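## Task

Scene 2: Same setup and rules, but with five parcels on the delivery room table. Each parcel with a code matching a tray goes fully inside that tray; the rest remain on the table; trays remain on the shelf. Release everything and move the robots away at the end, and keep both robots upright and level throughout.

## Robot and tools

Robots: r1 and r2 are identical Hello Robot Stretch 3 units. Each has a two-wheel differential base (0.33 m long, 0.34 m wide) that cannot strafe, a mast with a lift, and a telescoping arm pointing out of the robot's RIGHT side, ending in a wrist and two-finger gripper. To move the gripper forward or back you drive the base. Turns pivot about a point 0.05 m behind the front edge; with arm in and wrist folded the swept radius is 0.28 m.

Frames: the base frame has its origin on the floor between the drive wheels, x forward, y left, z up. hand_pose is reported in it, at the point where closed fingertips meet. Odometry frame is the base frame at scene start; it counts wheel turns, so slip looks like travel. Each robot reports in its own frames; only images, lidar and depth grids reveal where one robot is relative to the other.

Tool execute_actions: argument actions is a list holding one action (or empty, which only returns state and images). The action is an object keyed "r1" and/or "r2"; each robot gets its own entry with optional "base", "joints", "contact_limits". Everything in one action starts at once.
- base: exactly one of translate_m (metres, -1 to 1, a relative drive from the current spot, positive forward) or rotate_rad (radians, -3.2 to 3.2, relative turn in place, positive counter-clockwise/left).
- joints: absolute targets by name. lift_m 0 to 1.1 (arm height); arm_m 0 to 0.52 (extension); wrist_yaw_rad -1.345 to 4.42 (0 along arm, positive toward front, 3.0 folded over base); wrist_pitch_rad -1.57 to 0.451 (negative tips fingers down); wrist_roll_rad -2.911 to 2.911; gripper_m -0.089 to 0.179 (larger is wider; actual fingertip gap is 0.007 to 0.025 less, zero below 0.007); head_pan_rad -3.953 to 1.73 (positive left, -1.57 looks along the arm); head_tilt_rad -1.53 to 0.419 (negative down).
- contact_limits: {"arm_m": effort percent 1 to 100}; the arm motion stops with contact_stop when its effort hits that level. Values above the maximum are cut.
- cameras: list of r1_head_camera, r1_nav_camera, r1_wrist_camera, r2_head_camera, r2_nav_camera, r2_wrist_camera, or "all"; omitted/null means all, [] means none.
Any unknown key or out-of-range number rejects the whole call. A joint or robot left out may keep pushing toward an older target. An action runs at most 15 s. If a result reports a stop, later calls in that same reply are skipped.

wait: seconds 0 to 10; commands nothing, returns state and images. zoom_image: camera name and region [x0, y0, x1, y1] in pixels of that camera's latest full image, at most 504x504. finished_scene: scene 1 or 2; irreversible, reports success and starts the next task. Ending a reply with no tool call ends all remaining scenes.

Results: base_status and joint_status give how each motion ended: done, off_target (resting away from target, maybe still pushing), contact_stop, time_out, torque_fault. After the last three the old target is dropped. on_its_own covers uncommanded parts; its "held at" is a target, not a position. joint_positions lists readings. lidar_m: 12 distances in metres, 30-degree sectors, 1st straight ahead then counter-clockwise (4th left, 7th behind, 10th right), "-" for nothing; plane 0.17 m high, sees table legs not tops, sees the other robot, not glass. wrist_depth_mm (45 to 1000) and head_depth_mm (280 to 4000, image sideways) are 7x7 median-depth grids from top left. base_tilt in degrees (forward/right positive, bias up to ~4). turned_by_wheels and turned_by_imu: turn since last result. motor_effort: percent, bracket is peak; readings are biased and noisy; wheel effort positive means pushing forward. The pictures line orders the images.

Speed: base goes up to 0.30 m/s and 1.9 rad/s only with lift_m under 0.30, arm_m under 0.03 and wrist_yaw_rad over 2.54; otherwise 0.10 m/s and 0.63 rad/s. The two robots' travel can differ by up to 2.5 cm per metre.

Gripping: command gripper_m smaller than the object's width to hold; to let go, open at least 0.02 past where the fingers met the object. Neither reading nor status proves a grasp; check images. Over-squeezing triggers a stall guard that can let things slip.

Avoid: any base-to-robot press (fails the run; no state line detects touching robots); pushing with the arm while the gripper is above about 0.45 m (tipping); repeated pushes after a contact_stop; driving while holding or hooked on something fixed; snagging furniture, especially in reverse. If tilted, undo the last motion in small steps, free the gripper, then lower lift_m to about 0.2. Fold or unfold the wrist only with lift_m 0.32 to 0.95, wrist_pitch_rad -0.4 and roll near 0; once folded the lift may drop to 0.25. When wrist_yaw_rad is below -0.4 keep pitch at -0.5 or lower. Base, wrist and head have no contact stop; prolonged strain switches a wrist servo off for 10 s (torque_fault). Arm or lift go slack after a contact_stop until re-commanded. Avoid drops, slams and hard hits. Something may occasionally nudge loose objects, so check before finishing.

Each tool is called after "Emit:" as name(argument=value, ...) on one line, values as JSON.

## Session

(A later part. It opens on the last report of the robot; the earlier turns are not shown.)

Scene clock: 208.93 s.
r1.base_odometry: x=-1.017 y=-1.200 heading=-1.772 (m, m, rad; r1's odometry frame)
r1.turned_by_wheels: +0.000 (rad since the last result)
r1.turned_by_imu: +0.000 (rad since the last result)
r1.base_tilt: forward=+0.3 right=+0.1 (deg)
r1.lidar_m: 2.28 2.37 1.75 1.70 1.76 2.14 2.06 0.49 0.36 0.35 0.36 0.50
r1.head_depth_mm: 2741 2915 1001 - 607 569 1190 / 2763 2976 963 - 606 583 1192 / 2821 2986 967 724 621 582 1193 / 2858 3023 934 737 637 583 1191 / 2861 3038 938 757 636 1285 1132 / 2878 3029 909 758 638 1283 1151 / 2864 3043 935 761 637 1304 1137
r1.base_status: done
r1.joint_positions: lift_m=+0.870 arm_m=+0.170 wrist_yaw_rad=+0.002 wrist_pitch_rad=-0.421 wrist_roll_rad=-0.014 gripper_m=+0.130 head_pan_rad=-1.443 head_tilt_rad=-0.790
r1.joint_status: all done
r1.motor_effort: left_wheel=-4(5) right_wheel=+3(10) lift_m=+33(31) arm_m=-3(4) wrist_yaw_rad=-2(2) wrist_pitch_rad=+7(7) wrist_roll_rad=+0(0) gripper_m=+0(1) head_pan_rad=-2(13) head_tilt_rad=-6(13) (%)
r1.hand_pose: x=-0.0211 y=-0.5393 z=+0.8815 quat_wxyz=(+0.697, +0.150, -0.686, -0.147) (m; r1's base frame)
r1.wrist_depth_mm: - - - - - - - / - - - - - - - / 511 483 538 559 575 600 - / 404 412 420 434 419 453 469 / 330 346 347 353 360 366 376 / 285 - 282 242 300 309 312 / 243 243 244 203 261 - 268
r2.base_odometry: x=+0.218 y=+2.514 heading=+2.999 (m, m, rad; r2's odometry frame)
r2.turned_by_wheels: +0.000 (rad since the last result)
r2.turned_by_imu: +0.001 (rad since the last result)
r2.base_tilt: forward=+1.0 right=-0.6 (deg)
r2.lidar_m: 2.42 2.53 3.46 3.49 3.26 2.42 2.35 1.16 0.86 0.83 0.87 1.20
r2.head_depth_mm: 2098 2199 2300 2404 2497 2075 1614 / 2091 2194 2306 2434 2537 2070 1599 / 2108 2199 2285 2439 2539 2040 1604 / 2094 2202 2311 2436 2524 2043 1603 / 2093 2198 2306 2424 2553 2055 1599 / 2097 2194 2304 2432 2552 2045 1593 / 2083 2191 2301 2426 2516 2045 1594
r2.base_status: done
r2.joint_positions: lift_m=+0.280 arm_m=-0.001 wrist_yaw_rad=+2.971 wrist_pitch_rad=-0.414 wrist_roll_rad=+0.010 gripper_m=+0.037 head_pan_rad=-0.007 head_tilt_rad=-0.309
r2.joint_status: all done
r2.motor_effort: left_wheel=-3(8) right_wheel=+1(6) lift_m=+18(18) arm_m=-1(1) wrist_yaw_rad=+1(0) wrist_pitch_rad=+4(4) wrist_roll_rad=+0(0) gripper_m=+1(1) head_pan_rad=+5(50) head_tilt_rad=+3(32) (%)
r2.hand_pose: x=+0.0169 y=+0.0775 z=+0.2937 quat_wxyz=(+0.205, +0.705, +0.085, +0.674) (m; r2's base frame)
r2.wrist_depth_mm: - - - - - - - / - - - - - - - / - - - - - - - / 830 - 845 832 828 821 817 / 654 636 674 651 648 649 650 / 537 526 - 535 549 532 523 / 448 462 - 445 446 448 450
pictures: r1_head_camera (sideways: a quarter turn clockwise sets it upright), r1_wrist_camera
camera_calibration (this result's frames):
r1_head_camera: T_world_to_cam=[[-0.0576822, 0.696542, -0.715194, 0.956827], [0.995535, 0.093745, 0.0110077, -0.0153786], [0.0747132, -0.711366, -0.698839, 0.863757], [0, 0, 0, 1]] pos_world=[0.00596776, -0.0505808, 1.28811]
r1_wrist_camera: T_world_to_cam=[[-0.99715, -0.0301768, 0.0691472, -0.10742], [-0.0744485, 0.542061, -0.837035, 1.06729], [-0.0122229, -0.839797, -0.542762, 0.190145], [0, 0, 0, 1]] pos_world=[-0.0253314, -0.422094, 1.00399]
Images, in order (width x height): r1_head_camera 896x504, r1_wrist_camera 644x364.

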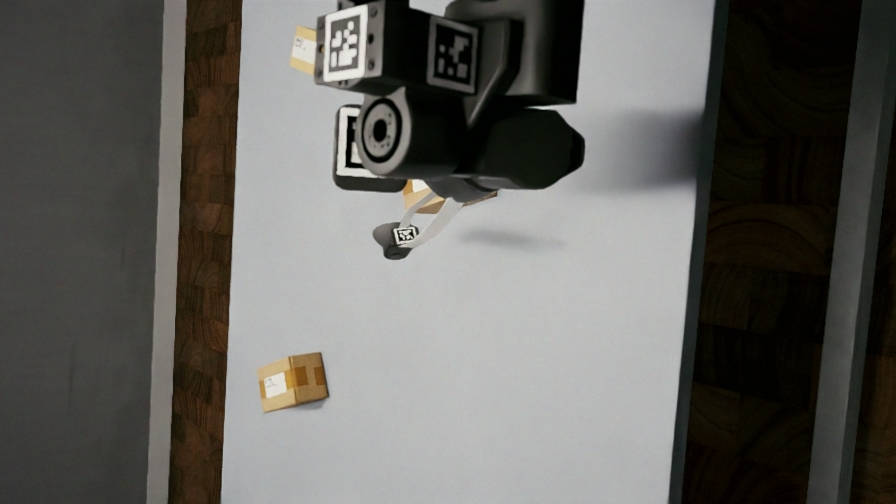

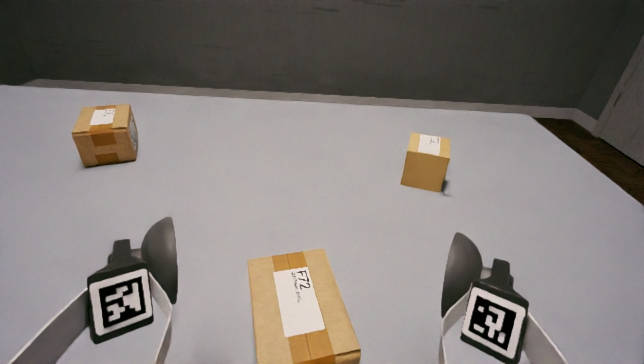

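Emit:
execute_actions(actions=[{"r1":{"joints":{"arm_m":0.216,"lift_m":0.778}},"r2":{"base":{"rotate_rad":1.585}}}], cameras=["r1_wrist_camera","r1_head_camera","r2_head_camera"])

Scene clock: 221.53 s.
r1.base_odometry: x=-1.017 y=-1.200 heading=-1.772 (m, m, rad; r1's odometry frame)
r1.turned_by_wheels: +0.000 (rad since the last result)
r1.turned_by_imu: -0.001 (rad since the last result)
r1.base_tilt: forward=+0.3 right=+0.0 (deg)
r1.lidar_m: 2.28 2.37 1.76 1.70 1.77 2.13 2.06 0.49 0.36 0.35 0.37 0.50
r1.head_depth_mm: 2743 2926 876 810 - 571 1194 / 2802 2975 935 - 608 582 1190 / 2793 3036 931 739 609 583 1197 / 2835 3032 934 757 635 583 1192 / 2846 2989 935 759 635 1282 1133 / 2854 3028 907 758 637 1289 1158 / 2911 3038 939 757 637 1310 1135
r1.base_status: not commanded
r1.joint_positions: lift_m=+0.778 arm_m=+0.216 wrist_yaw_rad=+0.002 wrist_pitch_rad=-0.421 wrist_roll_rad=-0.014 gripper_m=+0.130 head_pan_rad=-1.443 head_tilt_rad=-0.790
r1.joint_status: all done
r1.motor_effort: left_wheel=-4(4) right_wheel=+3(3) lift_m=+17(28) arm_m=+3(7) wrist_yaw_rad=-2(2) wrist_pitch_rad=+7(7) wrist_roll_rad=+0(0) gripper_m=+1(0) head_pan_rad=-1(2) head_tilt_rad=-5(5) (%)
r1.hand_pose: x=-0.0211 y=-0.5845 z=+0.7903 quat_wxyz=(+0.697, +0.150, -0.686, -0.147) (m; r1's base frame)
r1.wrist_depth_mm: - - - - - - - / 339 457 476 495 520 548 - / 321 325 336 348 340 354 383 / 250 256 262 269 273 279 289 / 207 216 147 144 222 226 230 / 180 - 124 121 186 191 193 / - 151 107 107 153 - 166
r2.base_odometry: x=+0.218 y=+2.514 heading=-1.699 (m, m, rad; r2's odometry frame)
r2.turned_by_wheels: +1.585 (rad since the last result)
r2.turned_by_imu: +1.567 (rad since the last result)
r2.base_tilt: forward=+1.0 right=-0.8 (deg)
r2.lidar_m: 3.49 3.27 2.41 2.34 1.16 0.86 0.83 0.87 1.20 2.43 2.53 3.46
r2.head_depth_mm: 3020 3156 3312 3493 2862 2061 1614 / 3021 3168 3322 3480 2835 2069 1603 / 3009 3207 3294 3520 2858 2060 1602 / 2983 - - 3469 2839 2050 1612 / 3012 3177 3324 3458 2837 2047 1605 / 2983 3161 3291 3485 2812 2038 1598 / 3032 3168 3329 3506 2818 2035 1592
r2.base_status: done
r2.joint_positions: lift_m=+0.280 arm_m=-0.001 wrist_yaw_rad=+2.971 wrist_pitch_rad=-0.414 wrist_roll_rad=+0.010 gripper_m=+0.037 head_pan_rad=-0.007 head_tilt_rad=-0.309
r2.joint_status: not commanded
r2.motor_effort: left_wheel=-3(10) right_wheel=+2(7) lift_m=+18(18) arm_m=-1(1) wrist_yaw_rad=+0(1) wrist_pitch_rad=+5(5) wrist_roll_rad=+0(0) gripper_m=+1(1) head_pan_rad=+5(5) head_tilt_rad=+5(3) (%)
r2.hand_pose: x=+0.0169 y=+0.0775 z=+0.2937 quat_wxyz=(+0.205, +0.705, +0.085, +0.674) (m; r2's base frame)
r2.wrist_depth_mm: - - - - - - - / - - - - - - - / - - - - - - - / 837 - 819 826 826 828 821 / 647 640 675 652 640 641 643 / 536 533 - 529 548 528 526 / 453 462 - 447 446 446 448
pictures: r1_head_camera (sideways: a quarter turn clockwise sets it upright), r1_wrist_camera, r2_head_camera (sideways: a quarter turn clockwise sets it upright)
camera_calibration (this result's frames):
r1_head_camera: T_world_to_cam=[[-0.0576819, 0.696542, -0.715194, 0.956827], [0.995535, 0.0937446, 0.0110077, -0.0153786], [0.0747129, -0.711366, -0.698839, 0.863757], [0, 0, 0, 1]] pos_world=[0.00596773, -0.0505808, 1.28811]
r1_wrist_camera: T_world_to_cam=[[-0.99715, -0.0301764, 0.0691473, -0.102473], [-0.0744484, 0.542057, -0.837037, 1.0154], [-0.012223, -0.8398, -0.542759, 0.102664], [0, 0, 0, 1]] pos_world=[-0.0253314, -0.46728, 0.912736]
r2_head_camera: T_world_to_cam=[[-0.294283, -0.0326437, -0.955161, 1.26789], [0.0127965, 0.999192, -0.0380911, 0.0515385], [0.955633, -0.0234323, -0.293628, 0.33391], [0, 0, 0, 1]] pos_world=[0.0533651, -0.00228381, 1.31105]
Images, in order (width x height): r1_head_camera 896x504, r1_wrist_camera 644x364, r2_head_camera 896x504.

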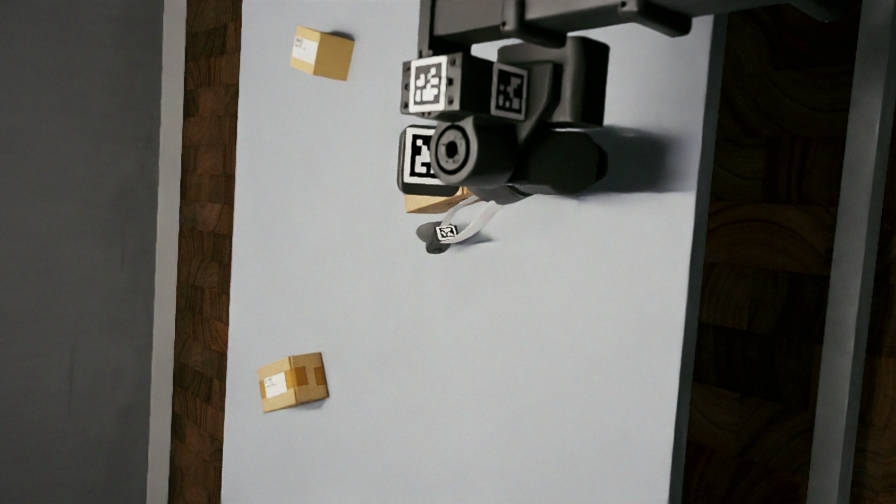

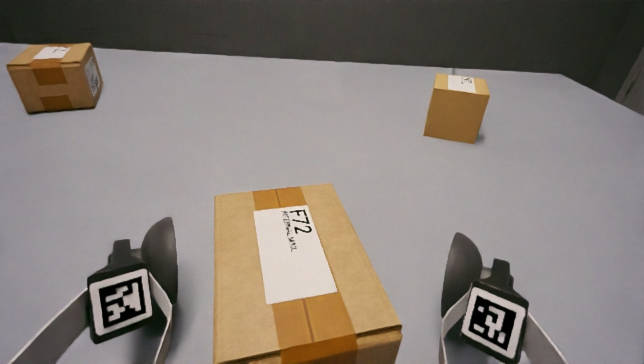

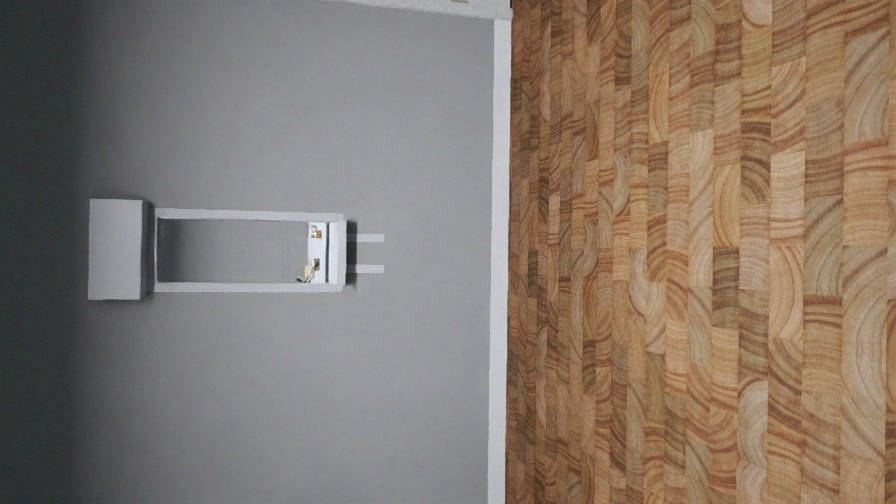

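Emit:
execute_actions(actions=[{"r1":{"joints":{"gripper_m":0.042}},"r2":{"base":{"translate_m":1.0}}}], cameras=["r1_wrist_camera","r1_head_camera"])

Scene clock: 228.67 s.
r1.base_odometry: x=-1.017 y=-1.200 heading=-1.772 (m, m, rad; r1's odometry frame)
r1.turned_by_wheels: +0.000 (rad since the last result)
r1.turned_by_imu: -0.001 (rad since the last result)
r1.base_tilt: forward=+0.3 right=+0.1 (deg)
r1.lidar_m: 2.28 2.38 1.76 1.70 1.77 2.13 2.06 0.49 0.36 0.35 0.36 0.50
r1.head_depth_mm: 2774 2947 872 808 - 571 1195 / 2813 2944 933 - 607 583 1186 / 2786 3003 933 - 607 584 1186 / 2839 3034 937 757 635 581 1188 / 2849 3081 935 755 636 1287 1135 / 2886 3017 911 759 638 1278 1153 / 2907 3046 936 759 637 1313 1135
r1.base_status: not commanded
r1.joint_positions: lift_m=+0.778 arm_m=+0.216 wrist_yaw_rad=+0.002 wrist_pitch_rad=-0.421 wrist_roll_rad=-0.014 gripper_m=+0.052 head_pan_rad=-1.443 head_tilt_rad=-0.790
r1.joint_status: gripper_m off_target (ended at +0.052, target +0.042)
r1.on_its_own: gripper_m is held at +0.051, not at your +0.042, by its stall guard, which is not easing now
r1.motor_effort: left_wheel=-3(4) right_wheel=+3(3) lift_m=+17(17) arm_m=+3(4) wrist_yaw_rad=-1(2) wrist_pitch_rad=+7(7) wrist_roll_rad=+0(0) gripper_m=-19(96) head_pan_rad=-2(3) head_tilt_rad=-6(6) (%)
r1.hand_pose: x=-0.0211 y=-0.5845 z=+0.7903 quat_wxyz=(+0.697, +0.150, -0.686, -0.147) (m; r1's base frame)
r1.wrist_depth_mm: - - - - - - - / 343 451 480 494 508 544 - / 321 328 336 349 339 350 385 / 253 255 262 267 272 281 290 / 207 212 143 144 224 228 233 / 176 182 120 122 186 191 193 / 157 150 107 108 134 165 165
r2.base_odometry: x=+0.091 y=+1.522 heading=-1.699 (m, m, rad; r2's odometry frame)
r2.turned_by_wheels: +0.000 (rad since the last result)
r2.turned_by_imu: +0.002 (rad since the last result)
r2.base_tilt: forward=+0.8 right=-0.6 (deg)
r2.lidar_m: 2.49 2.61 2.40 2.33 2.42 1.88 1.83 1.90 2.52 2.45 2.51 2.57
r2.head_depth_mm: 2160 2254 2371 2500 2580 2067 1613 / 2138 2256 2365 2488 2593 2060 1606 / 2124 2262 2379 2488 2606 2044 1602 / 1986 - - 2489 2596 2054 1607 / 2144 2264 2375 2487 2611 2036 1599 / 2162 2270 2384 2479 2580 2029 1593 / 2143 2255 2362 2494 2593 2038 1592
r2.base_status: done
r2.joint_positions: lift_m=+0.280 arm_m=-0.001 wrist_yaw_rad=+2.971 wrist_pitch_rad=-0.414 wrist_roll_rad=+0.010 gripper_m=+0.037 head_pan_rad=-0.007 head_tilt_rad=-0.309
r2.joint_status: not commanded
r2.motor_effort: left_wheel=-3(9) right_wheel=+2(6) lift_m=+18(18) arm_m=-1(1) wrist_yaw_rad=-1(1) wrist_pitch_rad=+5(5) wrist_roll_rad=+0(0) gripper_m=+1(1) head_pan_rad=+4(3) head_tilt_rad=+4(4) (%)
r2.hand_pose: x=+0.0169 y=+0.0775 z=+0.2937 quat_wxyz=(+0.205, +0.705, +0.085, +0.674) (m; r2's base frame)
r2.wrist_depth_mm: - - - - - - - / - - - - - - - / - - - - - - - / 820 - 831 840 832 822 825 / 647 637 683 649 652 647 645 / 535 531 - 532 547 529 531 / 450 463 - 449 443 450 449
pictures: r1_head_camera (sideways: a quarter turn clockwise sets it upright), r1_wrist_camera
camera_calibration (this result's frames):
r1_head_camera: T_world_to_cam=[[-0.0576819, 0.696542, -0.715194, 0.956827], [0.995535, 0.0937446, 0.0110077, -0.0153786], [0.0747129, -0.711366, -0.698839, 0.863758], [0, 0, 0, 1]] pos_world=[0.00596773, -0.0505808, 1.28811]
r1_wrist_camera: T_world_to_cam=[[-0.997151, -0.0301325, 0.0691503, -0.10246], [-0.074427, 0.542061, -0.837037, 1.0154], [-0.0122616, -0.839799, -0.542759, 0.102663], [0, 0, 0, 1]] pos_world=[-0.025336, -0.467281, 0.912736]
Images, in order (width x height): r1_head_camera 896x504, r1_wrist_camera 644x364.

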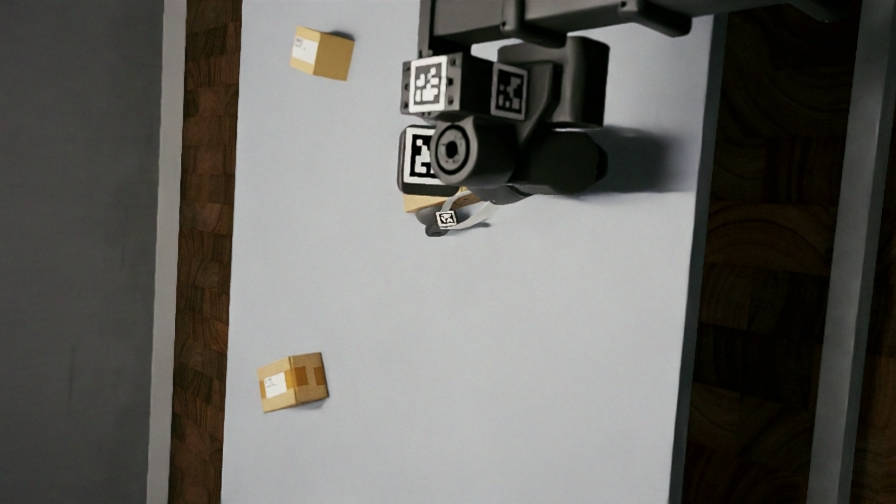

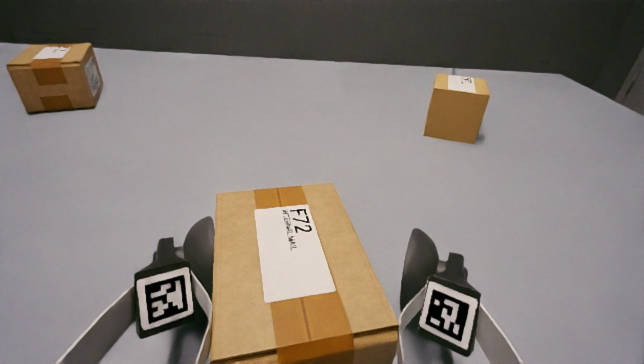

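Emit:
execute_actions(actions=[{"r1":{"joints":{"gripper_m":0.052,"lift_m":0.83}},"r2":{"base":{"translate_m":1.0}}}], cameras=["r1_wrist_camera","r2_head_camera"])

Scene clock: 266.07 s.
r1.base_odometry: x=-1.017 y=-1.200 heading=-1.772 (m, m, rad; r1's odometry frame)
r1.turned_by_wheels: +0.000 (rad since the last result)
r1.turned_by_imu: -0.001 (rad since the last result)
r1.base_tilt: forward=+0.3 right=+0.0 (deg)
r1.lidar_m: 2.27 2.37 1.76 1.70 1.76 2.13 2.06 0.49 0.36 0.35 0.36 0.50
r1.head_depth_mm: 2736 2923 963 - 619 570 1194 / 2806 2989 961 - 620 583 1192 / 2797 2995 967 - 619 583 1187 / 2822 2964 934 757 636 584 1191 / 2832 3008 934 759 638 1280 1135 / 2877 3030 905 758 637 1286 1152 / 2924 3052 940 757 638 1302 1138
r1.base_status: not commanded
r1.joint_positions: lift_m=+0.830 arm_m=+0.216 wrist_yaw_rad=+0.002 wrist_pitch_rad=-0.423 wrist_roll_rad=-0.014 gripper_m=+0.053 head_pan_rad=-1.443 head_tilt_rad=-0.790
r1.joint_status: all done
r1.motor_effort: left_wheel=-3(4) right_wheel=+3(3) lift_m=+34(40) arm_m=+3(4) wrist_yaw_rad=-2(2) wrist_pitch_rad=+8(8) wrist_roll_rad=+0(0) gripper_m=-19(19) head_pan_rad=-3(1) head_tilt_rad=-5(6) (%)
r1.hand_pose: x=-0.0211 y=-0.5843 z=+0.8411 quat_wxyz=(+0.697, +0.150, -0.686, -0.147) (m; r1's base frame)
r1.wrist_depth_mm: - - - - - - - / 593 - - - - - - / 368 430 450 463 454 500 - / 335 344 350 361 362 375 385 / 276 281 142 144 296 306 309 / 234 242 120 121 249 252 260 / 207 201 107 108 160 221 220
r2.base_odometry: x=-0.037 y=+0.531 heading=-1.699 (m, m, rad; r2's odometry frame)
r2.turned_by_wheels: +0.000 (rad since the last result)
r2.turned_by_imu: +0.002 (rad since the last result)
r2.base_tilt: forward=+1.0 right=-0.7 (deg)
r2.lidar_m: 1.50 1.57 2.18 2.30 2.41 2.91 2.82 2.94 2.54 2.44 2.06 1.55
r2.head_depth_mm: 1285 1350 1411 1489 1571 1656 1606 / 1284 1346 1416 1487 1563 1659 1609 / 3281 - - 1510 1565 1653 1602 / - - - 1525 1568 1663 1602 / 1283 1347 1412 1494 1563 1654 1592 / 1287 1346 1412 1484 1569 1650 1594 / 1282 1347 1413 1486 1570 1659 1590
r2.base_status: done
r2.joint_positions: lift_m=+0.280 arm_m=-0.001 wrist_yaw_rad=+2.971 wrist_pitch_rad=-0.414 wrist_roll_rad=+0.010 gripper_m=+0.037 head_pan_rad=-0.007 head_tilt_rad=-0.309
r2.joint_status: not commanded
r2.motor_effort: left_wheel=-3(8) right_wheel=+2(7) lift_m=+18(18) arm_m=-1(1) wrist_yaw_rad=+1(1) wrist_pitch_rad=+5(4) wrist_roll_rad=+0(0) gripper_m=+1(1) head_pan_rad=+4(5) head_tilt_rad=+4(4) (%)
r2.hand_pose: x=+0.0169 y=+0.0775 z=+0.2937 quat_wxyz=(+0.205, +0.705, +0.085, +0.674) (m; r2's base frame)
r2.wrist_depth_mm: - - - - - - - / - - - - - - - / - - - - - - - / 831 - 823 824 815 842 811 / 648 640 680 652 651 647 635 / 539 530 - 537 550 535 525 / 450 468 - 449 441 450 452
pictures: r1_wrist_camera, r2_head_camera (sideways: a quarter turn clockwise sets it upright)
camera_calibration (this result's frames):
r1_wrist_camera: T_world_to_cam=[[-0.997151, -0.0302645, 0.0690943, -0.105996], [-0.0744285, 0.54365, -0.836006, 1.05786], [-0.0122618, -0.838766, -0.544353, 0.132382], [0, 0, 0, 1]] pos_world=[-0.025336, -0.467275, 0.963762]
r2_head_camera: T_world_to_cam=[[-0.294168, -0.0326449, -0.955196, 1.26794], [0.0127997, 0.999192, -0.0380904, 0.0515375], [0.955668, -0.0234312, -0.293512, 0.33376], [0, 0, 0, 1]] pos_world=[0.053364, -0.00228373, 1.31106]
Images, in order (width x height): r1_wrist_camera 644x364, r2_head_camera 896x504.

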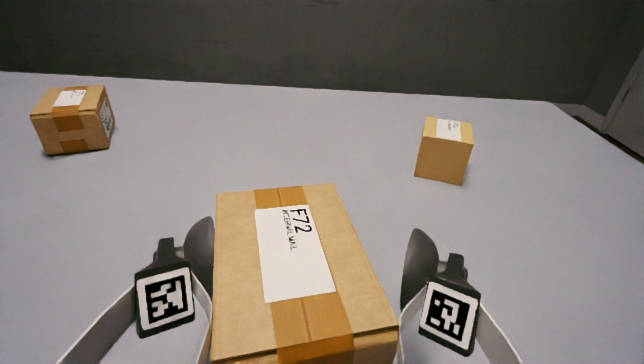

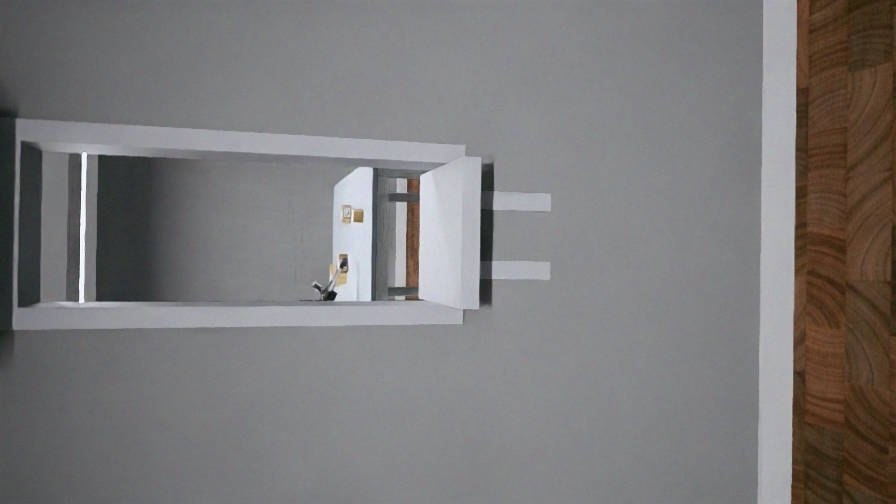

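Emit:
execute_actions(actions=[{"r1":{"base":{"translate_m":-1.0},"joints":{"arm_m":0.0,"lift_m":0.95,"head_pan_rad":-2.6,"head_tilt_rad":-0.3}},"r2":{"base":{"translate_m":0.86}}}], cameras=["r1_wrist_camera","r1_head_camera","r1_nav_camera"])

Scene clock: 282.93 s.
r1.base_odometry: x=-0.817 y=-0.220 heading=-1.772 (m, m, rad; r1's odometry frame)
r1.turned_by_wheels: +0.000 (rad since the last result)
r1.turned_by_imu: -0.007 (rad since the last result)
r1.base_tilt: forward=+0.3 right=+0.1 (deg)
r1.lidar_m: 1.35 2.41 1.77 1.70 1.50 1.10 1.06 1.10 1.51 3.08 1.15 0.69
r1.head_depth_mm: 926 959 1000 1052 1108 1162 1232 / 962 1006 1056 1111 1169 1237 1312 / 1013 1060 1118 1175 1239 1310 1399 / - - - 1460 1321 1413 1492 / 1237 1271 1321 1347 1423 1519 1573 / 1193 1260 1340 1433 1528 1654 1703 / 1274 1344 1431 1537 1654 1769 1767
r1.base_status: done
r1.joint_positions: lift_m=+0.950 arm_m=+0.003 wrist_yaw_rad=+0.002 wrist_pitch_rad=-0.424 wrist_roll_rad=-0.014 gripper_m=+0.053 head_pan_rad=-2.593 head_tilt_rad=-0.310
r1.joint_status: all done
joint sent to its limit — the command would take r1.arm_m past its lower limit, so that joint was sent only as far as its limit.
r1.motor_effort: left_wheel=-2(7) right_wheel=+2(4) lift_m=+34(35) arm_m=-3(3) wrist_yaw_rad=-2(2) wrist_pitch_rad=+8(8) wrist_roll_rad=+0(0) gripper_m=-19(19) head_pan_rad=-2(32) head_tilt_rad=+4(33) (%)
r1.hand_pose: x=-0.0211 y=-0.3720 z=+0.9610 quat_wxyz=(+0.696, +0.151, -0.686, -0.147) (m; r1's base frame)
r1.wrist_depth_mm: - - - - - - - / - - - - - - - / 755 - - - - - - / - - - - - - - / - - 143 145 - - - / - - 120 122 - - - / - - 106 108 - - -
r2.base_odometry: x=-0.148 y=-0.322 heading=-1.699 (m, m, rad; r2's odometry frame)
r2.turned_by_wheels: +0.000 (rad since the last result)
r2.turned_by_imu: +0.003 (rad since the last result)
r2.base_tilt: forward=+0.9 right=-0.6 (deg)
r2.lidar_m: 0.64 0.67 0.93 2.29 2.38 3.33 3.68 3.46 2.55 2.23 0.89 0.66
r2.head_depth_mm: 3822 - 686 681 676 650 722 / - - - - 2858 650 716 / - - - 3681 901 648 719 / - - - 3616 900 646 720 / - - - 2398 805 645 719 / 519 541 567 601 634 671 719 / 523 548 576 606 639 677 717
r2.base_status: done
r2.joint_positions: lift_m=+0.280 arm_m=-0.001 wrist_yaw_rad=+2.971 wrist_pitch_rad=-0.414 wrist_roll_rad=+0.010 gripper_m=+0.037 head_pan_rad=-0.007 head_tilt_rad=-0.309
r2.joint_status: not commanded
r2.motor_effort: left_wheel=-3(8) right_wheel=+2(6) lift_m=+18(18) arm_m=-1(1) wrist_yaw_rad=-1(1) wrist_pitch_rad=+5(5) wrist_roll_rad=+0(0) gripper_m=+1(1) head_pan_rad=+4(5) head_tilt_rad=+4(4) (%)
r2.hand_pose: x=+0.0169 y=+0.0775 z=+0.2937 quat_wxyz=(+0.205, +0.705, +0.085, +0.674) (m; r2's base frame)
r2.wrist_depth_mm: - - - - - 822 599 / - - - - - 844 623 / - - - - - 858 630 / 834 - 818 818 812 778 629 / 653 643 682 649 641 653 613 / 537 527 - 522 549 524 533 / 453 466 - 451 441 447 449
pictures: r1_head_camera (sideways: a quarter turn clockwise sets it upright), r1_nav_camera (sideways: a quarter turn counterclockwise sets it upright), r1_wrist_camera
camera_calibration (this result's frames):
r1_head_camera: T_world_to_cam=[[0.262895, 0.123754, -0.956855, 1.27002], [0.499959, -0.865676, 0.0254017, -0.0311065], [-0.825183, -0.485066, -0.289454, 0.336587], [0, 0, 0, 1]] pos_world=[-0.0405839, -0.0208313, 1.31344]
r1_nav_camera: T_world_to_cam=[[-0.233103, -0.176705, 0.956263, -1.20192], [-0.550792, 0.834405, 0.0199237, 0.0302265], [-0.801431, -0.522057, -0.29183, 0.342368], [0, 0, 0, 1]] pos_world=[0.0108626, -0.0588699, 1.24866]
r1_wrist_camera: T_world_to_cam=[[-0.997154, -0.0301914, 0.0690859, -0.107844], [-0.0743779, 0.543907, -0.835843, 1.04265], [-0.0123411, -0.838602, -0.544605, 0.376015], [0, 0, 0, 1]] pos_world=[-0.0253461, -0.255035, 1.08372]
Images, in order (width x height): r1_head_camera 896x504, r1_nav_camera 672x504, r1_wrist_camera 644x364.

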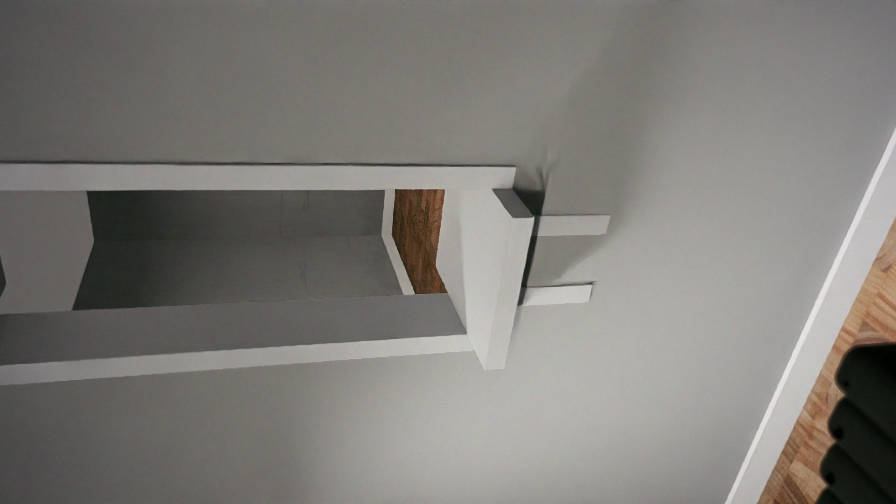

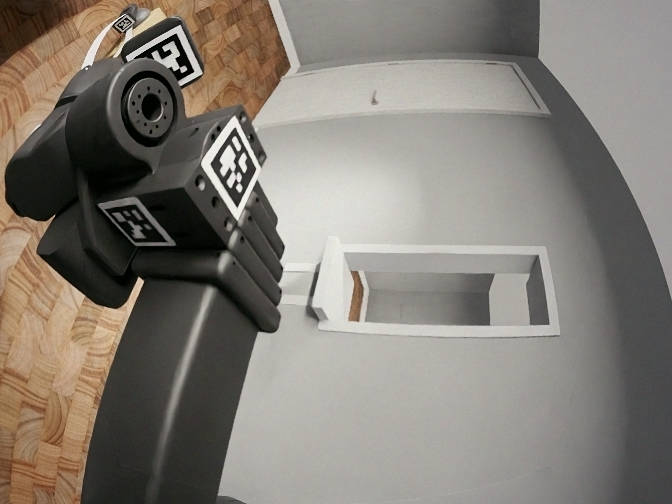

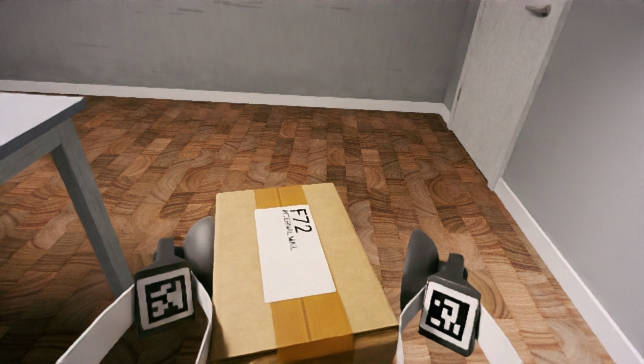

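Emit:
execute_actions(actions=[{"r1":{"base":{"translate_m":-0.34}},"r2":{"base":{"rotate_rad":1.585},"joints":{"head_pan_rad":-1.57,"head_tilt_rad":-0.5}}}], cameras=[])

Emit:
execute_actions(actions=[{"r1":{"base":{"rotate_rad":-1.59},"joints":{"head_pan_rad":-0.9,"head_tilt_rad":-0.5}},"r2":{"joints":{"lift_m":0.93}}}], cameras=["r1_head_camera","r1_nav_camera","r2_head_camera"])

Scene clock: 301.17 s.
r1.base_odometry: x=-0.749 y=+0.113 heading=-1.772 (m, m, rad; r1's odometry frame)
r1.turned_by_wheels: +0.000 (rad since the last result)
r1.turned_by_imu: -0.003 (rad since the last result)
r1.base_tilt: forward=+0.3 right=+0.1 (deg)
r1.lidar_m: 1.34 2.42 1.76 1.70 1.02 0.75 0.72 0.75 1.03 2.73 1.36 1.00
r1.head_depth_mm: 614 640 669 700 738 775 820 / 643 672 704 740 779 824 874 / 673 710 743 784 829 880 938 / 710 747 786 830 882 938 1007 / 745 - - - 937 1010 1082 / - - - - 962 1094 1163 / 964 990 1017 1060 1034 1191 1258
r1.base_status: done
r1.joint_positions: lift_m=+0.950 arm_m=+0.003 wrist_yaw_rad=+0.002 wrist_pitch_rad=-0.424 wrist_roll_rad=-0.014 gripper_m=+0.053 head_pan_rad=-2.593 head_tilt_rad=-0.310
r1.joint_status: not commanded
r1.motor_effort: left_wheel=-2(7) right_wheel=+2(3) lift_m=+34(34) arm_m=-3(3) wrist_yaw_rad=-2(2) wrist_pitch_rad=+8(8) wrist_roll_rad=+0(0) gripper_m=-19(18) head_pan_rad=-2(2) head_tilt_rad=+4(4) (%)
r1.hand_pose: x=-0.0211 y=-0.3720 z=+0.9610 quat_wxyz=(+0.696, +0.151, -0.686, -0.147) (m; r1's base frame)
r1.wrist_depth_mm: - - - - - - 840 / - - - - - - 836 / - - - - - - 822 / - - - - - - 866 / - - 143 144 - - 829 / - - 120 122 - - 840 / - - 106 107 - - 835
r2.base_odometry: x=-0.148 y=-0.322 heading=-0.114 (m, m, rad; r2's odometry frame)
r2.turned_by_wheels: +1.585 (rad since the last result)
r2.turned_by_imu: +1.567 (rad since the last result)
r2.base_tilt: forward=+0.8 right=-0.7 (deg)
r2.lidar_m: 2.29 2.40 3.34 3.67 3.45 2.54 2.22 0.89 0.66 0.64 0.67 0.93
r2.head_depth_mm: - - 3661 736 655 800 904 / - - 3911 895 653 801 904 / - - 3619 893 652 803 907 / - - 3772 885 649 804 912 / - 671 698 726 673 811 912 / 514 556 603 663 729 812 916 / 519 560 606 664 729 814 920
r2.base_status: done
r2.joint_positions: lift_m=+0.280 arm_m=-0.001 wrist_yaw_rad=+2.971 wrist_pitch_rad=-0.414 wrist_roll_rad=+0.010 gripper_m=+0.037 head_pan_rad=-1.563 head_tilt_rad=-0.494
r2.joint_status: all done
r2.motor_effort: left_wheel=-3(9) right_wheel=+2(6) lift_m=+18(18) arm_m=-1(1) wrist_yaw_rad=-1(0) wrist_pitch_rad=+4(5) wrist_roll_rad=+0(1) gripper_m=+1(1) head_pan_rad=-6(53) head_tilt_rad=-4(19) (%)
r2.hand_pose: x=+0.0169 y=+0.0774 z=+0.2937 quat_wxyz=(+0.205, +0.705, +0.085, +0.674) (m; r2's base frame)
r2.wrist_depth_mm: - - - - - - - / - - - - - - - / - - - - - - - / 835 - 833 830 844 813 810 / 656 643 668 654 654 643 646 / 527 532 - 531 551 537 528 / 451 469 - 448 444 447 450
pictures: none
No camera images: the call's "cameras" was empty. Leave "cameras" out to get every camera's image.

Scene clock: 307.90 s.
r1.base_odometry: x=-0.749 y=+0.113 heading=+2.921 (m, m, rad; r1's odometry frame)
r1.turned_by_wheels: -1.590 (rad since the last result)
r1.turned_by_imu: -1.568 (rad since the last result)
r1.base_tilt: forward=+0.3 right=+0.1 (deg)
r1.lidar_m: 2.60 1.36 1.00 1.29 2.45 1.77 1.70 1.04 0.75 0.72 0.75 1.01
r1.head_depth_mm: 620 658 707 762 822 897 987 / 653 700 754 816 891 975 1080 / 691 745 805 876 965 1073 1197 / - - 1189 949 1050 1183 1299 / - - - 990 1165 1316 1379 / 939 987 1064 1052 1295 1489 1404 / 909 1013 1127 1279 1462 1613 1405
r1.base_status: done
r1.joint_positions: lift_m=+0.950 arm_m=+0.003 wrist_yaw_rad=+0.002 wrist_pitch_rad=-0.424 wrist_roll_rad=-0.014 gripper_m=+0.053 head_pan_rad=-0.907 head_tilt_rad=-0.494
r1.joint_status: all done
r1.motor_effort: left_wheel=+1(6) right_wheel=-3(6) lift_m=+34(34) arm_m=-3(3) wrist_yaw_rad=-1(2) wrist_pitch_rad=+8(8) wrist_roll_rad=+1(0) gripper_m=-19(19) head_pan_rad=+2(34) head_tilt_rad=-3(20) (%)
r1.hand_pose: x=-0.0211 y=-0.3720 z=+0.9610 quat_wxyz=(+0.696, +0.151, -0.686, -0.147) (m; r1's base frame)
r1.wrist_depth_mm: 426 426 422 424 423 423 420 / 458 460 465 465 457 452 458 / 503 504 504 501 493 499 500 / 550 543 546 538 558 558 549 / 609 616 142 145 617 627 609 / 696 677 120 121 657 690 687 / 795 798 107 107 431 777 793
r2.base_odometry: x=-0.148 y=-0.322 heading=-0.114 (m, m, rad; r2's odometry frame)
r2.turned_by_wheels: +0.000 (rad since the last result)
r2.turned_by_imu: +0.002 (rad since the last result)
r2.base_tilt: forward=+0.8 right=-0.6 (deg)
r2.lidar_m: 2.29 2.39 3.33 3.68 3.45 2.54 2.23 0.89 0.66 0.64 0.67 0.93
r2.head_depth_mm: - - 3651 736 657 789 - / - - 3913 893 653 799 873 / - - 3579 895 653 806 875 / - - 3750 886 650 808 879 / - 669 697 726 675 810 873 / 513 557 603 662 729 810 898 / 519 561 608 665 729 814 916
r2.base_status: not commanded
r2.joint_positions: lift_m=+0.930 arm_m=-0.001 wrist_yaw_rad=+2.971 wrist_pitch_rad=-0.414 wrist_roll_rad=+0.010 gripper_m=+0.037 head_pan_rad=-1.563 head_tilt_rad=-0.494
r2.joint_status: all done
r2.motor_effort: left_wheel=-3(3) right_wheel=+2(2) lift_m=+24(23) arm_m=-1(1) wrist_yaw_rad=+0(0) wrist_pitch_rad=+5(5) wrist_roll_rad=+0(0) gripper_m=+1(1) head_pan_rad=-4(4) head_tilt_rad=-3(3) (%)
r2.hand_pose: x=+0.0169 y=+0.0774 z=+0.9433 quat_wxyz=(+0.205, +0.705, +0.085, +0.674) (m; r2's base frame)
r2.wrist_depth_mm: - - - - - - - / - - - - - - - / - - - - - - - / - - - - - - - / - - - - - - - / - - - - - - - / - - - - - - -
pictures: r1_head_camera (sideways: a quarter turn clockwise sets it upright), r1_nav_camera (sideways: a quarter turn counterclockwise sets it upright), r2_head_camera (sideways: a quarter turn clockwise sets it upright)
camera_calibration (this result's frames):
r1_head_camera: T_world_to_cam=[[-0.257964, 0.381005, -0.887857, 1.18315], [0.805161, 0.592706, 0.0204101, -0.0264643], [0.534014, -0.709602, -0.459667, 0.549805], [0, 0, 0, 1]] pos_world=[0.0329144, -0.0449572, 1.30373]
r1_nav_camera: T_world_to_cam=[[0.307055, -0.345217, 0.886872, -1.11465], [-0.763772, -0.645351, 0.0132311, 0.0402427], [0.567776, -0.681431, -0.461825, 0.555241], [0, 0, 0, 1]] pos_world=[0.0577436, 0.0195321, 1.24445]
r2_head_camera: T_world_to_cam=[[-0.0383002, 0.464876, -0.884547, 1.17418], [0.999217, 0.0090122, -0.0385289, 0.046082], [-0.00993944, -0.88533, -0.464857, 0.56263], [0, 0, 0, 1]] pos_world=[0.00451762, -0.04815, 1.30194]
Images, in order (width x height): r1_head_camera 896x504, r1_nav_camera 672x504, r2_head_camera 896x504.

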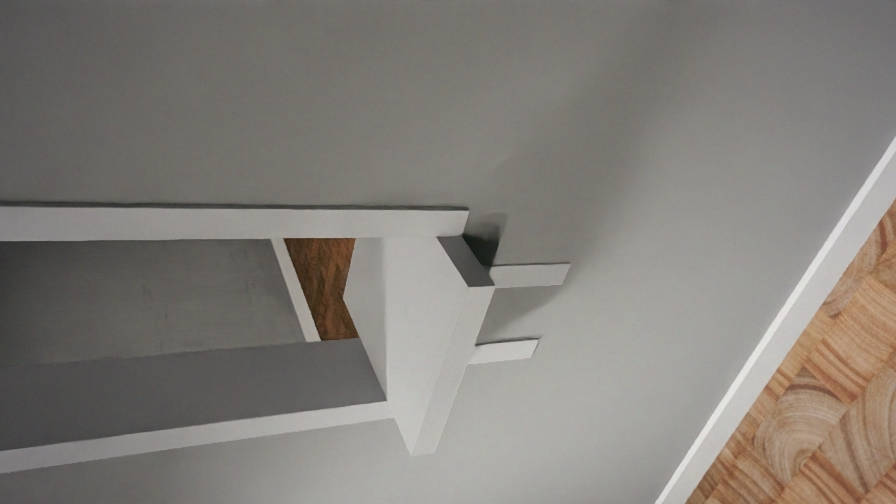

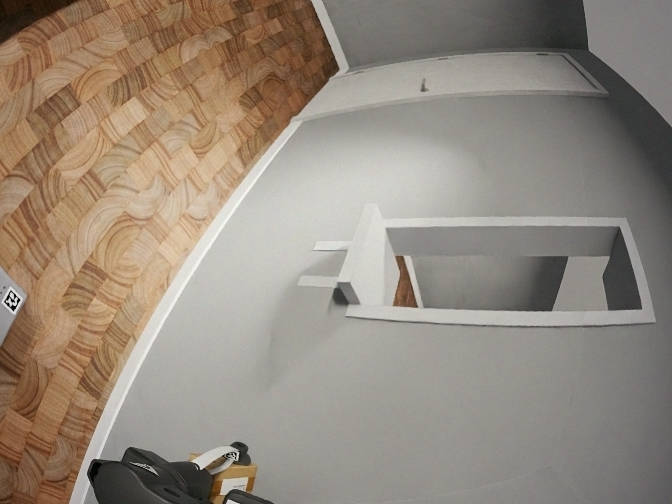

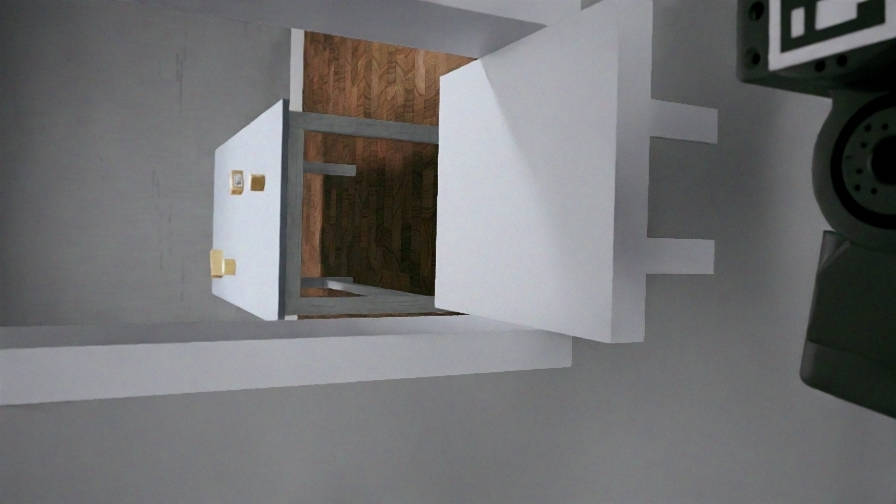

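Emit:
execute_actions(actions=[{"r1":{"base":{"translate_m":0.665},"joints":{"head_pan_rad":-1.57,"head_tilt_rad":-0.6}},"r2":{"base":{"translate_m":-0.055},"joints":{"wrist_yaw_rad":0.0,"gripper_m":0.13}}}], cameras=["r1_head_camera","r1_wrist_camera","r2_head_camera","r2_wrist_camera"])

Scene clock: 327.83 s.
r1.base_odometry: x=-1.398 y=+0.258 heading=+2.921 (m, m, rad; r1's odometry frame)
r1.turned_by_wheels: +0.000 (rad since the last result)
r1.turned_by_imu: +0.002 (rad since the last result)
r1.base_tilt: forward=+0.3 right=+0.1 (deg)
r1.lidar_m: 2.41 2.50 1.00 1.13 0.99 2.46 2.36 1.02 0.75 0.71 0.74 1.01
r1.head_depth_mm: 586 647 715 802 891 - - / 704 713 733 761 889 - - / - - 3442 734 861 - - / - - 1625 735 851 1035 1219 / 1346 - 1647 736 885 1027 1213 / - - 774 756 890 1028 1201 / 580 630 702 782 883 1021 1196
r1.base_status: done
r1.joint_positions: lift_m=+0.950 arm_m=+0.003 wrist_yaw_rad=+0.002 wrist_pitch_rad=-0.424 wrist_roll_rad=-0.014 gripper_m=+0.053 head_pan_rad=-1.563 head_tilt_rad=-0.592
r1.joint_status: all done
r1.motor_effort: left_wheel=+1(5) right_wheel=-2(3) lift_m=+34(34) arm_m=-3(3) wrist_yaw_rad=-2(2) wrist_pitch_rad=+8(8) wrist_roll_rad=+0(0) gripper_m=-19(19) head_pan_rad=-2(30) head_tilt_rad=-5(16) (%)
r1.hand_pose: x=-0.0211 y=-0.3720 z=+0.9610 quat_wxyz=(+0.696, +0.151, -0.686, -0.147) (m; r1's base frame)
r1.wrist_depth_mm: 422 417 - - 498 417 416 / 464 453 535 608 481 454 448 / 501 494 411 429 468 487 493 / 551 547 398 396 541 537 539 / 600 606 142 145 597 603 587 / 686 681 120 121 645 699 678 / 776 803 107 108 427 757 771
r2.base_odometry: x=-0.202 y=-0.316 heading=-0.114 (m, m, rad; r2's odometry frame)
r2.turned_by_wheels: +0.000 (rad since the last result)
r2.turned_by_imu: +0.003 (rad since the last result)
r2.base_tilt: forward=+1.0 right=-0.6 (deg)
r2.lidar_m: 2.35 2.45 3.41 3.68 3.38 2.49 2.21 0.89 0.66 0.64 0.67 0.93
r2.head_depth_mm: 581 573 605 647 709 786 - / - - 3885 808 654 775 - / - - 2510 890 652 774 - / 1388 1341 1511 889 650 780 - / - 2774 3568 883 648 787 910 / 592 604 619 668 698 810 912 / 513 557 605 663 729 812 914
r2.base_status: done
r2.joint_positions: lift_m=+0.930 arm_m=-0.001 wrist_yaw_rad=+0.003 wrist_pitch_rad=-0.414 wrist_roll_rad=+0.010 gripper_m=+0.130 head_pan_rad=-1.563 head_tilt_rad=-0.494
r2.joint_status: all done
r2.motor_effort: left_wheel=-3(8) right_wheel=+2(2) lift_m=+24(24) arm_m=-1(1) wrist_yaw_rad=-4(2) wrist_pitch_rad=+5(5) wrist_roll_rad=+1(0) gripper_m=+2(81) head_pan_rad=-5(4) head_tilt_rad=-2(2) (%)
r2.hand_pose: x=-0.0208 y=-0.3691 z=+0.9433 quat_wxyz=(+0.689, +0.146, -0.695, -0.145) (m; r2's base frame)
r2.wrist_depth_mm: 343 345 - - 472 355 360 / 375 373 - - 471 385 390 / 405 405 449 457 422 424 430 / 441 433 329 331 334 463 473 / 484 481 493 498 511 517 520 / 548 - 558 565 567 564 588 / 600 635 631 637 651 674 664
pictures: r1_head_camera (sideways: a quarter turn clockwise sets it upright), r1_wrist_camera, r2_head_camera (sideways: a quarter turn clockwise sets it upright), r2_wrist_camera
camera_calibration (this result's frames):
r1_head_camera: T_world_to_cam=[[0.0271874, 0.544319, -0.838438, 1.11696], [0.999582, -0.0230561, 0.0174446, -0.023787], [-0.00983572, -0.838562, -0.544718, 0.663784], [0, 0, 0, 1]] pos_world=[-0.0000613772, -0.0519062, 1.29849]
r1_wrist_camera: T_world_to_cam=[[-0.997154, -0.0301897, 0.0690813, -0.107839], [-0.0743732, 0.543908, -0.835843, 1.04265], [-0.01234, -0.838602, -0.544605, 0.376017], [0, 0, 0, 1]] pos_world=[-0.0253464, -0.255034, 1.08372]
r2_head_camera: T_world_to_cam=[[-0.0383001, 0.464876, -0.884547, 1.17418], [0.999217, 0.00901196, -0.0385289, 0.046082], [-0.00993965, -0.88533, -0.464857, 0.56263], [0, 0, 0, 1]] pos_world=[0.0045176, -0.04815, 1.30194]
r2_wrist_camera: T_world_to_cam=[[-0.99761, 0.0686648, -0.00772141, 0.00538943], [0.0430799, 0.530709, -0.846458, 1.02992], [-0.054024, -0.844768, -0.532399, 0.349655], [0, 0, 0, 1]] pos_world=[-0.0201025, -0.251581, 1.05798]
Images, in order (width x height): r1_head_camera 896x504, r1_wrist_camera 644x364, r2_head_camera 896x504, r2_wrist_camera 644x364.

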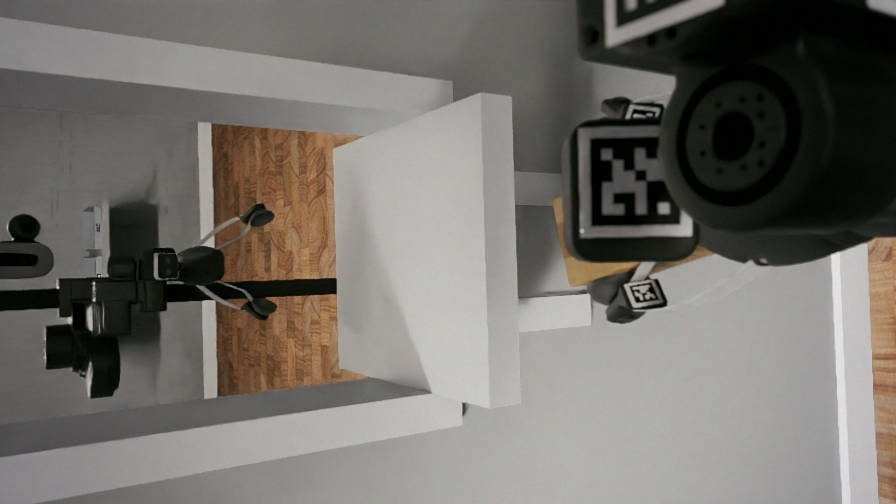

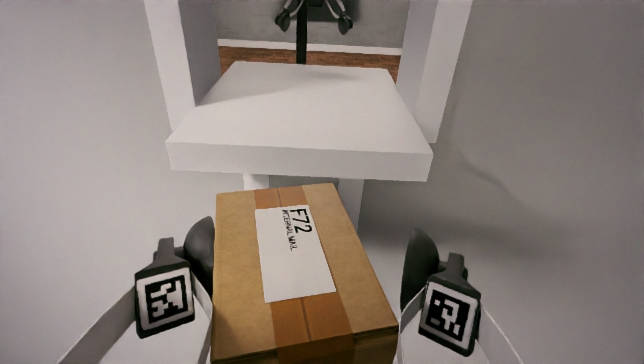

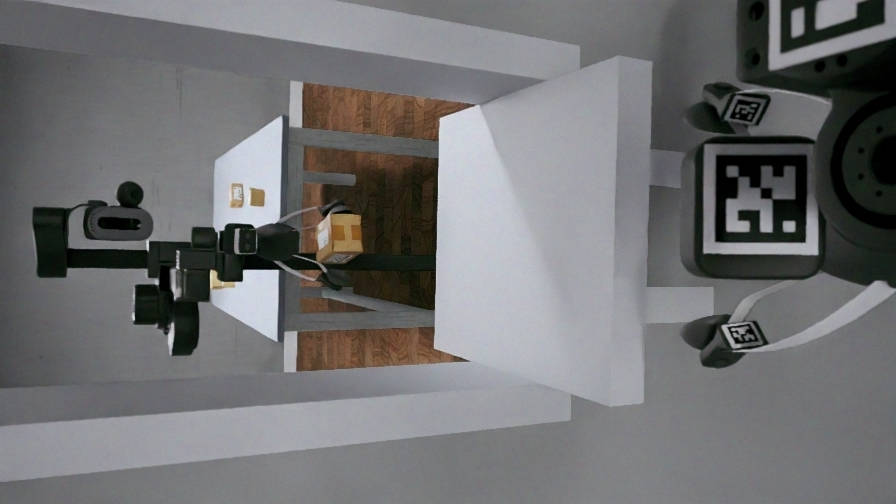

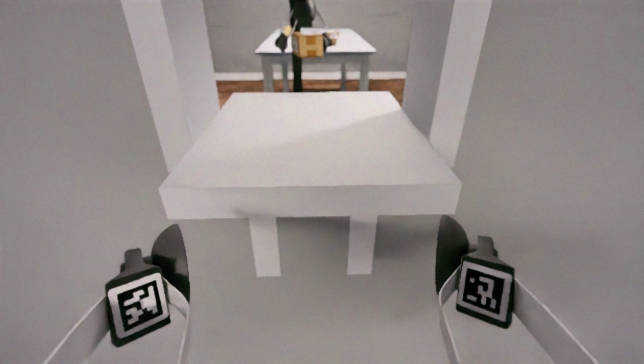

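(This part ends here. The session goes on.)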